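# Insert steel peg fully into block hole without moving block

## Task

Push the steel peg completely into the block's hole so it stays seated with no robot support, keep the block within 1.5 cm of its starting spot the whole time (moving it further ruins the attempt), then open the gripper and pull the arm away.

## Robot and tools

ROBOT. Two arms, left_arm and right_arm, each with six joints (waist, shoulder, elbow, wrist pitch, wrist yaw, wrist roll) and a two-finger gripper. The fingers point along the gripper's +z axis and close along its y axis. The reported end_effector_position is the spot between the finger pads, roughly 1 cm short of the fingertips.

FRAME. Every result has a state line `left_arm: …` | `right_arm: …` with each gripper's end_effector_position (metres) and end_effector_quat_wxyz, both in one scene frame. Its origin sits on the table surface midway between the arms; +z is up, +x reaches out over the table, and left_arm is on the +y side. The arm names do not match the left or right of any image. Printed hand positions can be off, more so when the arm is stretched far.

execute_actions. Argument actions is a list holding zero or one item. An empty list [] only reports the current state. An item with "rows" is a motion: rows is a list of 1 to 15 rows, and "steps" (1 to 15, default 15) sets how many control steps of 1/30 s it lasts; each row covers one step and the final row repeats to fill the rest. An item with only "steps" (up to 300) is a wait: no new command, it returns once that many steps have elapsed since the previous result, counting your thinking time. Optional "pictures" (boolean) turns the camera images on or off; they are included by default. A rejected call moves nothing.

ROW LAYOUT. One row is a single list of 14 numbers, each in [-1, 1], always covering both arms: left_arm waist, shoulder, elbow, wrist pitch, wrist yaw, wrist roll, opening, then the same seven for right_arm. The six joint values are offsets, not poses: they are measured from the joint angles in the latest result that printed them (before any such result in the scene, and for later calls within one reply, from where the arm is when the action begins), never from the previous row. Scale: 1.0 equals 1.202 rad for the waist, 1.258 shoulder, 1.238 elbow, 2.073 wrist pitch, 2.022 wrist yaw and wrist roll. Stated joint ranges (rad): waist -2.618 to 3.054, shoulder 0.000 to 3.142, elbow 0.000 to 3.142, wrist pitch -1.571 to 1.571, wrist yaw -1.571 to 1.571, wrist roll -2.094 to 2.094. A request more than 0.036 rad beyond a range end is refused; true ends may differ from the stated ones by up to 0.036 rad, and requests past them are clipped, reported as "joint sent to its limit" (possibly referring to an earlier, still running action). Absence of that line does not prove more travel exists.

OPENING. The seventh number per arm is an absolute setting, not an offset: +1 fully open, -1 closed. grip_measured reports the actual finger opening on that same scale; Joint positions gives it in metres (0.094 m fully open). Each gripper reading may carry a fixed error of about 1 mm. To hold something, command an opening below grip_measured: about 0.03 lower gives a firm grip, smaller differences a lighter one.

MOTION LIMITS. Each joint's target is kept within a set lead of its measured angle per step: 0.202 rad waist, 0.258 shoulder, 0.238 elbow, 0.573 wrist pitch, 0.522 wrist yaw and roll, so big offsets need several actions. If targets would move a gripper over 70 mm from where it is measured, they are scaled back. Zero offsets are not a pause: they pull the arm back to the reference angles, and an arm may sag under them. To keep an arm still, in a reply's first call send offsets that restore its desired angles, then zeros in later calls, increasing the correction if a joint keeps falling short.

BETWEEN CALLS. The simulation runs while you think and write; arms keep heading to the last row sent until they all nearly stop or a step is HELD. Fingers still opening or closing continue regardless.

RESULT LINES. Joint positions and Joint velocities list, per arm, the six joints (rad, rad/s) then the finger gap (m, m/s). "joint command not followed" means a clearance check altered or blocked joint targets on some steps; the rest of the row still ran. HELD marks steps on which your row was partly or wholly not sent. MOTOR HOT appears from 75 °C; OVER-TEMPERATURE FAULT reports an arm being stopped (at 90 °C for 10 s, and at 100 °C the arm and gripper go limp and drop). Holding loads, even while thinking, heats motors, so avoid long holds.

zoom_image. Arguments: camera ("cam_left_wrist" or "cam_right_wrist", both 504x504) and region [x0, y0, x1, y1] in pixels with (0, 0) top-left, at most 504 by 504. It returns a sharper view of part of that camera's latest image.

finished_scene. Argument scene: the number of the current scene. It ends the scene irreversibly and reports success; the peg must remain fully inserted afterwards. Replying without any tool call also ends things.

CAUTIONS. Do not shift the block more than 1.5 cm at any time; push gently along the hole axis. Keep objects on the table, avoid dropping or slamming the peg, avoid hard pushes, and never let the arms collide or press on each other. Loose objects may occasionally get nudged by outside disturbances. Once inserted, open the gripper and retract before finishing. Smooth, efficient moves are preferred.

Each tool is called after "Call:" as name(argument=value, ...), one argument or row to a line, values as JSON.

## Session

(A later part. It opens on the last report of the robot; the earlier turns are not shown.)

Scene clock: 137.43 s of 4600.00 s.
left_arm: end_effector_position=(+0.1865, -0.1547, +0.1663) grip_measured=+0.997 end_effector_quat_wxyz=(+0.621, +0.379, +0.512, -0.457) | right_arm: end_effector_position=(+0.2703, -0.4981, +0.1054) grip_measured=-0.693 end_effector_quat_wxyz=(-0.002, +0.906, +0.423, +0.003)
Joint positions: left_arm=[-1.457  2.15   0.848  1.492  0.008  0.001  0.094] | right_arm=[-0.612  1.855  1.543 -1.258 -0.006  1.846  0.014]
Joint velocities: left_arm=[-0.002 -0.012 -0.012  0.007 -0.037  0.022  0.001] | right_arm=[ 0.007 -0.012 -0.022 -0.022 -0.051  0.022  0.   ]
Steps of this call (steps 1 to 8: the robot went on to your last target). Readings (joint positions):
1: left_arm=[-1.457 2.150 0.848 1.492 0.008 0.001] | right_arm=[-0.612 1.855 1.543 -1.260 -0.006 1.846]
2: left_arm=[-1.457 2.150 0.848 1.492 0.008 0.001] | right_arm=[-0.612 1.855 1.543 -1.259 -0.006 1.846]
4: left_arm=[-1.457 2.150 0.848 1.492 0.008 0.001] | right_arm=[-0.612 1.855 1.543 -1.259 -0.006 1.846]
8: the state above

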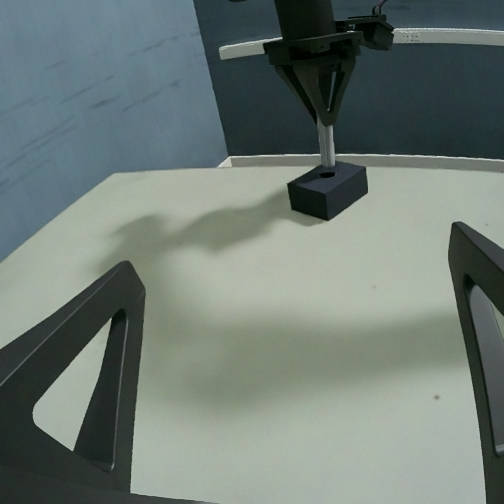

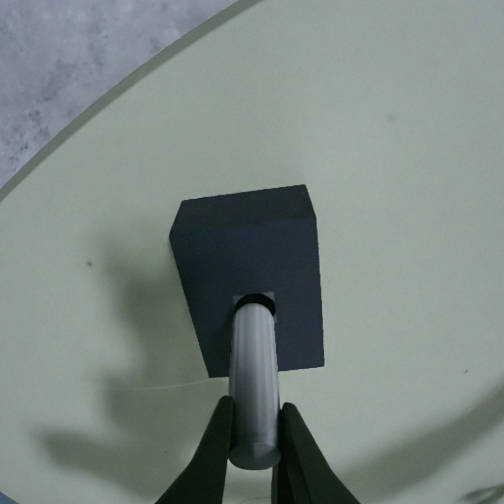

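Call:
execute_actions(
  actions=[
    {"rows":[[0,0,0,0,0,0,1,0.013,0.01,0,0.0045,0,0,-0.73],[0,0,0,0,0,0,1,0.013,0.018,0,0.0045,0,0,-0.73]]},
  ],
)

Call:
zoom_image(
  camera="cam_right_wrist",
  region=[190,240,320,370],
)

Call:
zoom_image(
  camera="cam_left_wrist",
  region=[280,120,380,220],
)

Scene clock: 144.83 s of 4600.00 s.
left_arm: end_effector_position=(+0.1865, -0.1547, +0.1663) grip_measured=+0.997 end_effector_quat_wxyz=(+0.621, +0.379, +0.512, -0.457) | right_arm: end_effector_position=(+0.2720, -0.4965, +0.1006) grip_measured=-0.693 end_effector_quat_wxyz=(-0.006, +0.905, +0.425, -0.001)
Joint positions: left_arm=[-1.457  2.15   0.848  1.492  0.008  0.001  0.094] | right_arm=[-0.605  1.87   1.543 -1.253 -0.006  1.846  0.014]
Joint velocities: left_arm=[ 0.007 -0.007  0.002 -0.037 -0.081 -0.051 -0.001] | right_arm=[-0.012  0.002 -0.002 -0.037 -0.081 -0.037  0.   ]
Steps of this call (steps 1 to 15: the robot went on to your last target; steps 16 to 90: nothing new was sent; then 3.90 s passed at rest; steps 91 to 105: all 15 steps of this action). Readings (joint positions):
91: left_arm=[-1.457 2.150 0.848 1.492 0.008 0.001] | right_arm=[-0.611 1.855 1.543 -1.257 -0.006 1.846]
92: left_arm=[-1.457 2.150 0.848 1.492 0.008 0.001] | right_arm=[-0.610 1.856 1.543 -1.257 -0.006 1.846]
94: left_arm=[-1.457 2.150 0.848 1.492 0.008 0.001] | right_arm=[-0.607 1.860 1.543 -1.256 -0.006 1.846]
98: left_arm=[-1.457 2.150 0.848 1.492 0.008 0.001] | right_arm=[-0.605 1.869 1.543 -1.254 -0.006 1.846]
105: the state above

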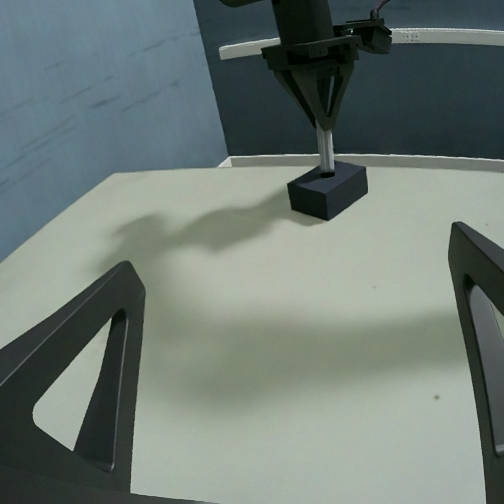

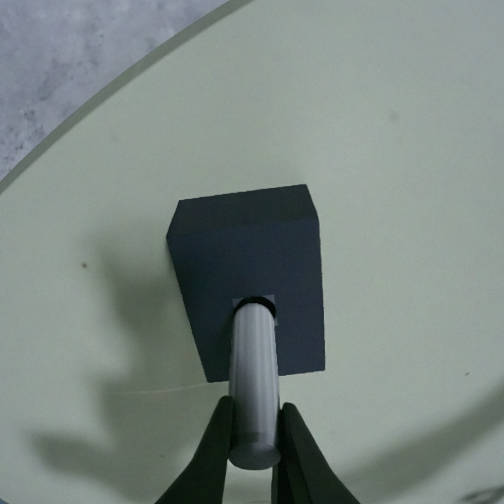

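Region (190, 240, 320, 370) of cam_right_wrist's 504x504 image, scaled by 3.877, with more detail than that image has.

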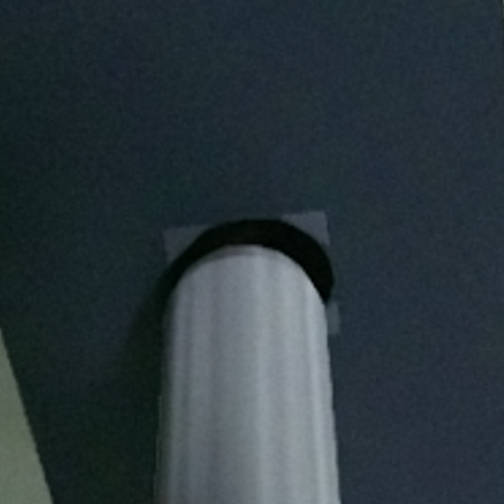

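Region (280, 120, 380, 220) of cam_left_wrist's 504x504 image, scaled by 5.040, with more detail than that image has.

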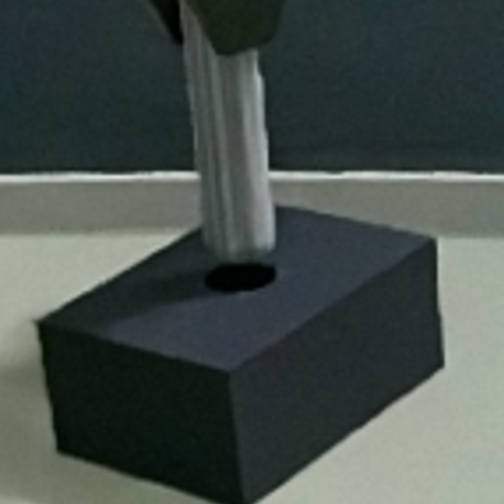

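Call:
execute_actions(
  actions=[
    {"rows":[[0,0,0,0,0,0,1,0,0.005,0,0.002,-0.004,0,-0.73],[0,0,0,0,0,0,1,0,0.008,0,0.002,-0.004,0,-0.73],[0,0,0,0,0,0,1,0,0.011,0,0.002,-0.004,0,-0.73],[0,0,0,0,0,0,1,0,0.014,0,0.003,-0.004,0,-0.73],[0,0,0,0,0,0,1,0,0.017,0,0.003,-0.004,0,-0.73],[0,0,0,0,0,0,1,0,0.02,0,0.003,-0.004,0,-0.73],[0,0,0,0,0,0,1,0,0.023,0,0.004,-0.004,0,-0.73],[0,0,0,0,0,0,1,0,0.026,0,0.005,-0.004,0,-0.73],[0,0,0,0,0,0,1,0,0.028,-0.005,0.005,-0.004,0,-0.73]]},
  ],
)

Call:
zoom_image(
  camera="cam_right_wrist",
  region=[190,240,320,370],
)

Scene clock: 153.00 s of 4600.00 s.
left_arm: end_effector_position=(+0.1865, -0.1547, +0.1663) grip_measured=+0.997 end_effector_quat_wxyz=(+0.621, +0.379, +0.512, -0.457) | right_arm: end_effector_position=(+0.2731, -0.4956, +0.0913) grip_measured=-0.693 end_effector_quat_wxyz=(-0.017, +0.905, +0.425, -0.005)
Joint positions: left_arm=[-1.457  2.15   0.848  1.492  0.008  0.001  0.094] | right_arm=[-0.605  1.898  1.543 -1.248 -0.014  1.846  0.014]
Joint velocities: left_arm=[ 0.007 -0.007  0.002  0.066  0.007 -0.037  0.001] | right_arm=[ 0.007 -0.007  0.007  0.066 -0.051  0.007  0.   ]
Steps of this call (steps 1 to 15: the robot went on to your last target; steps 16 to 90: nothing new was sent; then 4.67 s passed at rest; steps 91 to 105: all 15 steps of this action). Readings (joint positions):
91: left_arm=[-1.457 2.150 0.848 1.492 0.008 0.001] | right_arm=[-0.605 1.870 1.543 -1.253 -0.007 1.846]
92: left_arm=[-1.457 2.150 0.848 1.492 0.008 0.001] | right_arm=[-0.605 1.870 1.543 -1.253 -0.008 1.846]
94: left_arm=[-1.457 2.150 0.848 1.492 0.008 0.001] | right_arm=[-0.605 1.870 1.543 -1.253 -0.010 1.846]
98: left_arm=[-1.457 2.150 0.848 1.492 0.008 0.001] | right_arm=[-0.605 1.880 1.543 -1.252 -0.011 1.846]
105: the state above

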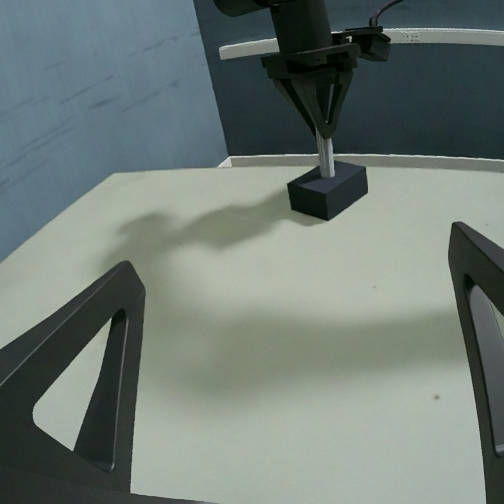

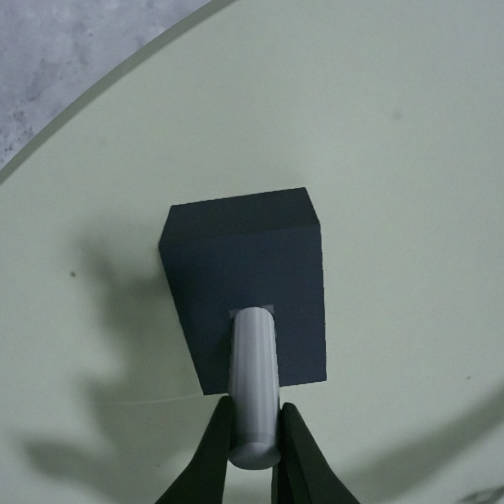

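Region (190, 240, 320, 370) of cam_right_wrist's 504x504 image, scaled by 3.877, with more detail than that image has.

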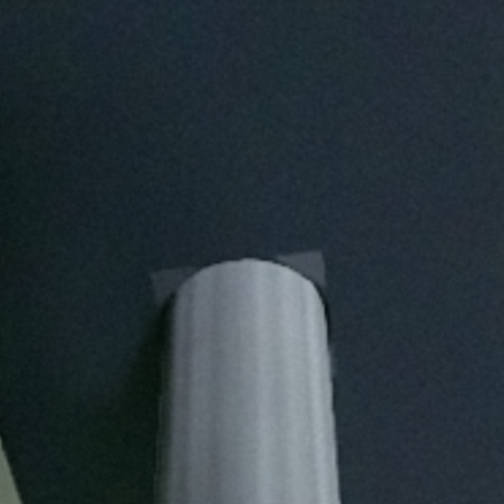

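Call:
execute_actions(
  actions=[
    {"rows":[[0,0,0,0,0,0,1,0,-0.01,-0.02,0.004,-0.002,0,-0.73],[0,0,0,0,0,0,1,0,-0.013,-0.026,0.008,-0.002,0,-0.73],[0,0,0,0,0,0,1,0,-0.016,-0.032,0.012,-0.002,0,-0.73],[0,0,0,0,0,0,1,0,-0.019,-0.038,0.016,-0.002,0,-0.73],[0,0,0,0,0,0,1,0,-0.022,-0.044,0.02,-0.002,0,-0.73],[0,0,0,0,0,0,1,0,-0.025,-0.05,0.024,-0.002,0,-0.73],[0,0,0,0,0,0,1,0,-0.025,-0.056,0.028,-0.003,0,-0.73],[0,0,0,0,0,0,1,0,-0.025,-0.062,0.032,-0.003,0,-0.73],[0,0,0,0,0,0,1,0,-0.022,-0.068,0.036,-0.003,0,-0.73],[0,0,0,0,0,0,1,0,-0.02,-0.074,0.04,-0.004,0,-0.73],[0,0,0,0,0,0,1,0,-0.018,-0.08,0.044,-0.004,0,-0.73],[0,0,0,0,0,0,1,0,-0.016,-0.088,0.048,-0.004,0,-0.73],[0,0,0,0,0,0,1,0,-0.015,-0.097,0.053,-0.004,0,-0.73]]},
  ],
  pictures=false,
)

Call:
execute_actions(
  actions=[
    {"rows":[[0,0,0,0,0,0,1,0,0.008,-0.025,0.008,-0.003,0,-0.73],[0,0,0,0,0,0,1,0,0.01,-0.03,0.011,-0.003,0,-0.73],[0,0,0,0,0,0,1,0,0.012,-0.035,0.014,-0.003,0,-0.73],[0,0,0,0,0,0,1,0,0.014,-0.04,0.017,-0.003,0,-0.73],[0,0,0,0,0,0,1,0,0.016,-0.045,0.02,-0.003,0,-0.73],[0,0,0,0,0,0,1,0,0.018,-0.05,0.023,-0.003,0,-0.73],[0,0,0,0,0,0,1,0,0.02,-0.055,0.027,-0.003,0,-0.73],[0,0,0,0,0,0,1,0,0.022,-0.06,0.031,-0.003,0,-0.73],[0,0,0,0,0,0,1,0,0.024,-0.065,0.035,-0.003,0,-0.73],[0,0,0,0,0,0,1,0,0.026,-0.07,0.039,-0.003,0,-0.73]]},
  ],
)

Scene clock: 168.83 s of 4600.00 s.
left_arm: end_effector_position=(+0.1865, -0.1547, +0.1663) grip_measured=+0.997 end_effector_quat_wxyz=(+0.621, +0.379, +0.512, -0.457) | right_arm: end_effector_position=(+0.2725, -0.4941, +0.0769) grip_measured=-0.693 end_effector_quat_wxyz=(-0.010, +0.905, +0.425, +0.004)
Joint positions: left_arm=[-1.457  2.15   0.848  1.492  0.008  0.001  0.094] | right_arm=[-0.605  1.88   1.461 -1.162 -0.02   1.846  0.014]
Joint velocities: left_arm=[ 0.007 -0.007 -0.017 -0.007 -0.007 -0.007 -0.   ] | right_arm=[ 0.002 -0.066 -0.056  0.066 -0.051  0.037 -0.001]
Steps of this call (steps 1 to 15: the robot went on to your last target; steps 16 to 90: nothing new was sent; then 12.33 s passed at rest; steps 91 to 105: all 15 steps of this action). Readings (joint positions):
91: left_arm=[-1.457 2.150 0.848 1.492 0.008 0.001] | right_arm=[-0.605 1.898 1.543 -1.248 -0.014 1.846]
92: left_arm=[-1.457 2.150 0.848 1.492 0.008 0.001] | right_arm=[-0.605 1.898 1.542 -1.247 -0.015 1.846]
94: left_arm=[-1.457 2.150 0.848 1.492 0.008 0.001] | right_arm=[-0.605 1.895 1.532 -1.238 -0.016 1.846]
98: left_arm=[-1.457 2.150 0.848 1.492 0.008 0.001] | right_arm=[-0.605 1.885 1.502 -1.208 -0.016 1.846]
105: the state above

Scene clock: 169.33 s of 4600.00 s.
left_arm: end_effector_position=(+0.1865, -0.1547, +0.1663) grip_measured=+0.997 end_effector_quat_wxyz=(+0.621, +0.379, +0.512, -0.457) | right_arm: end_effector_position=(+0.2729, -0.4931, +0.0661) grip_measured=-0.693 end_effector_quat_wxyz=(-0.009, +0.905, +0.425, +0.010)
Joint positions: left_arm=[-1.457  2.15   0.848  1.492  0.008  0.001  0.094] | right_arm=[-0.605  1.88   1.417 -1.109 -0.026  1.846  0.014]
Joint velocities: left_arm=[-0.007  0.007 -0.002  0.066 -0.051 -0.081  0.   ] | right_arm=[-0.007  0.012 -0.022  0.037  0.037 -0.037  0.   ]
Steps of this call (steps 1 to 15: all 15 steps of this action). Readings (joint positions):
1: left_arm=[-1.457 2.150 0.848 1.492 0.008 0.001] | right_arm=[-0.605 1.880 1.461 -1.162 -0.020 1.846]
2: left_arm=[-1.457 2.150 0.848 1.492 0.008 0.001] | right_arm=[-0.605 1.880 1.461 -1.161 -0.021 1.846]
4: left_arm=[-1.457 2.150 0.848 1.492 0.008 0.001] | right_arm=[-0.605 1.880 1.458 -1.159 -0.021 1.846]
8: left_arm=[-1.457 2.150 0.848 1.492 0.008 0.001] | right_arm=[-0.605 1.880 1.441 -1.139 -0.023 1.846]
15: the state above

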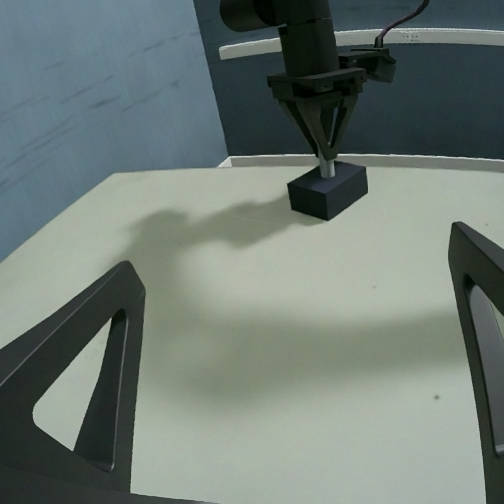

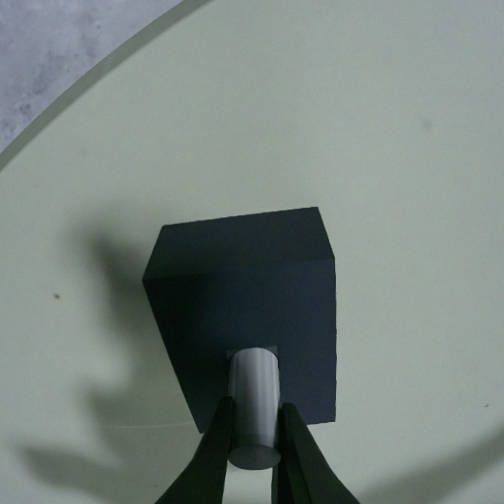

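Call:
execute_actions(
  actions=[
    {"rows":[[0,0,0,0,0,0,1,0,0.03,-0.035,0.01,-0.004,0,-0.73],[0,0,0,0,0,0,1,0,0.035,-0.04,0.013,-0.004,0,-0.73],[0,0,0,0,0,0,1,0,0.04,-0.045,0.016,-0.004,0,-0.73],[0,0,0,0,0,0,1,0,0.045,-0.05,0.019,-0.004,0,-0.73],[0,0,0,0,0,0,1,0,0.05,-0.055,0.022,-0.004,0,-0.73],[0,0,0,0,0,0,1,0,0.055,-0.06,0.025,-0.004,0,-0.73]]},
  ],
  pictures=false,
)

Call:
execute_actions(
  actions=[
    {"rows":[[0,0,0,0,0,0,1,0,0,0,0,0,0,-0.73],[0,0,0,0,0,0,1,0,0,0,0,0,0,-0.73],[0,0,0,0,0,0,1,0,0,0,0,0,0,-0.68],[0,0,0,0,0,0,1,0,0,0,0,0,0,-0.65],[0,0,0,0,0,0,1,0,0,0,0,0,0,0.3]],"steps":10},
  ],
)

Call:
execute_actions(
  actions=[
    {"rows":[[0,0,0,0,0,0,1,0,-0.025,0,0,0,0,0.5],[0,0,0,0,0,0,1,0,-0.04,0,-0.01,0,0,0.5],[0,0,0,0,0,0,1,0,-0.06,0,-0.02,0,0,0.5],[0,0,0,0,0,0,1,0,-0.09,0,-0.02,0,0,0.5],[0,0,0,0,0,0,1,0,-0.12,0,-0.02,0,0,0.5],[0,0,0,0,0,0,1,0,-0.15,0,-0.02,0,0,0.5],[0,0,0,0,0,0,1,0,-0.18,0,-0.02,0,0,0.5],[0,0,0,0,0,0,1,0,-0.21,0,-0.02,0,0,0.5],[0,0,0,0,0,0,1,0,-0.24,0,-0.02,0,0,0.5],[0,0,0,0,0,0,1,0,-0.26,0,-0.02,0,0,0.5],[0,0,0,0,0,0,1,0,-0.28,0,-0.02,0,0,0.5]]},
  ],
)

Scene clock: 182.37 s of 4600.00 s.
left_arm: end_effector_position=(+0.1865, -0.1547, +0.1663) grip_measured=+0.997 end_effector_quat_wxyz=(+0.621, +0.379, +0.512, -0.457) | right_arm: end_effector_position=(+0.2735, -0.4924, +0.0591) grip_measured=-0.693 end_effector_quat_wxyz=(-0.011, +0.905, +0.425, +0.011)
Joint positions: left_arm=[-1.457  2.15   0.848  1.492  0.008  0.001  0.094] | right_arm=[-0.605  1.889  1.4   -1.085 -0.031  1.846  0.014]
Joint velocities: left_arm=[ 0.012  0.012 -0.012 -0.095 -0.022 -0.081 -0.   ] | right_arm=[-0.007  0.002 -0.002 -0.022  0.022 -0.007  0.   ]
Steps of this call (steps 1 to 15: the robot went on to your last target; steps 16 to 90: nothing new was sent; then 9.53 s passed at rest; steps 91 to 105: all 15 steps of this action). Readings (joint positions):
91: left_arm=[-1.457 2.150 0.848 1.492 0.008 0.001] | right_arm=[-0.605 1.880 1.416 -1.107 -0.027 1.846]
92: left_arm=[-1.457 2.150 0.848 1.492 0.008 0.001] | right_arm=[-0.605 1.880 1.416 -1.107 -0.027 1.846]
94: left_arm=[-1.457 2.150 0.848 1.492 0.008 0.001] | right_arm=[-0.605 1.881 1.410 -1.101 -0.027 1.846]
98: left_arm=[-1.457 2.150 0.848 1.492 0.008 0.001] | right_arm=[-0.605 1.889 1.400 -1.085 -0.031 1.846]
105: the state above

Scene clock: 182.70 s of 4600.00 s.
left_arm: end_effector_position=(+0.1865, -0.1547, +0.1663) grip_measured=+0.997 end_effector_quat_wxyz=(+0.621, +0.379, +0.512, -0.457) | right_arm: end_effector_position=(+0.2737, -0.4928, +0.0605) grip_measured=+0.295 end_effector_quat_wxyz=(-0.009, +0.905, +0.425, +0.012)
Joint positions: left_arm=[-1.457  2.15   0.848  1.492  0.008  0.001  0.094] | right_arm=[-0.605  1.885  1.401 -1.085 -0.03   1.846  0.061]
Joint velocities: left_arm=[-0.007 -0.022 -0.017  0.022 -0.007  0.037  0.001] | right_arm=[-0.007  0.012 -0.007 -0.037 -0.066 -0.051  0.004]
Steps of this call (steps 1 to 10: all 10 steps of this action). Readings (joint positions):
1: left_arm=[-1.457 2.150 0.848 1.492 0.008 0.001] | right_arm=[-0.605 1.885 1.401 -1.085 -0.030 1.846]
2: left_arm=[-1.457 2.150 0.848 1.492 0.008 0.001] | right_arm=[-0.605 1.885 1.401 -1.085 -0.030 1.846]
4: left_arm=[-1.457 2.150 0.848 1.492 0.008 0.001] | right_arm=[-0.605 1.885 1.401 -1.085 -0.030 1.846]
8: left_arm=[-1.457 2.150 0.848 1.492 0.008 0.001] | right_arm=[-0.605 1.885 1.401 -1.085 -0.030 1.846]
10: the state above

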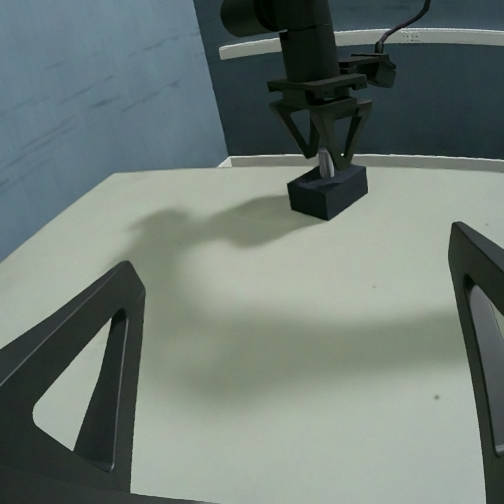

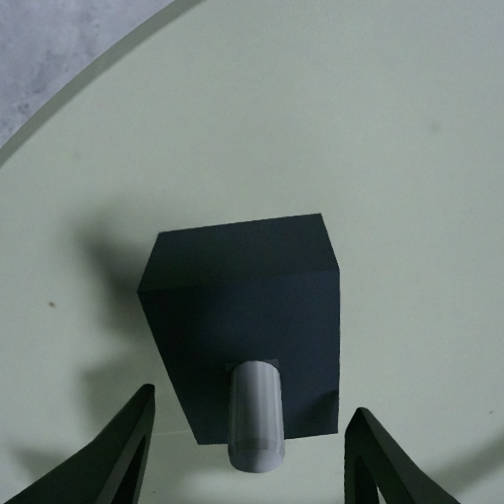

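Scene clock: 183.20 s of 4600.00 s.
left_arm: end_effector_position=(+0.1865, -0.1547, +0.1663) grip_measured=+0.997 end_effector_quat_wxyz=(+0.621, +0.379, +0.512, -0.457) | right_arm: end_effector_position=(+0.2692, -0.4908, +0.1839) grip_measured=+0.498 end_effector_quat_wxyz=(+0.128, +0.889, +0.421, +0.130)
Joint positions: left_arm=[-1.457  2.15   0.848  1.492  0.008  0.001  0.094] | right_arm=[-0.605  1.506  1.401 -1.1   -0.03   1.846  0.07 ]
Joint velocities: left_arm=[-0.012 -0.002 -0.002 -0.037 -0.037 -0.007  0.001] | right_arm=[-0.012 -0.037  0.002  0.007  0.037  0.051 -0.   ]
Steps of this call (steps 1 to 15: all 15 steps of this action). Readings (joint positions):
1: left_arm=[-1.457 2.150 0.848 1.492 0.008 0.001] | right_arm=[-0.605 1.883 1.401 -1.085 -0.030 1.846]
2: left_arm=[-1.457 2.150 0.848 1.492 0.008 0.001] | right_arm=[-0.605 1.878 1.401 -1.085 -0.030 1.846]
4: left_arm=[-1.457 2.150 0.848 1.492 0.008 0.001] | right_arm=[-0.605 1.854 1.401 -1.090 -0.030 1.846]
8: left_arm=[-1.457 2.150 0.848 1.492 0.008 0.001] | right_arm=[-0.605 1.720 1.401 -1.097 -0.030 1.846]
15: the state above

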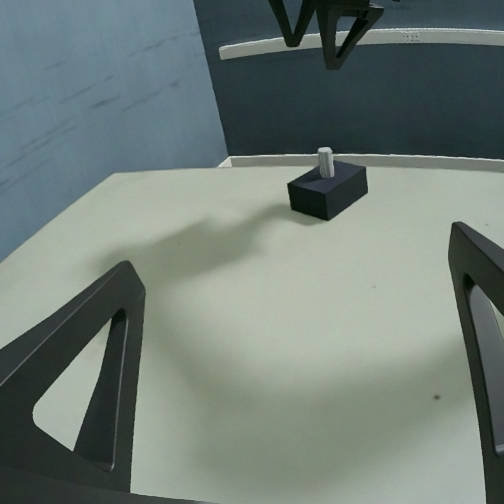

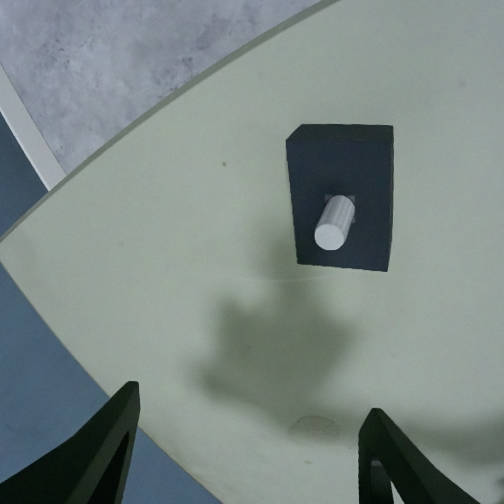

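Call:
finished_scene(
  scene=2,
)

The scene is finished: the task was done.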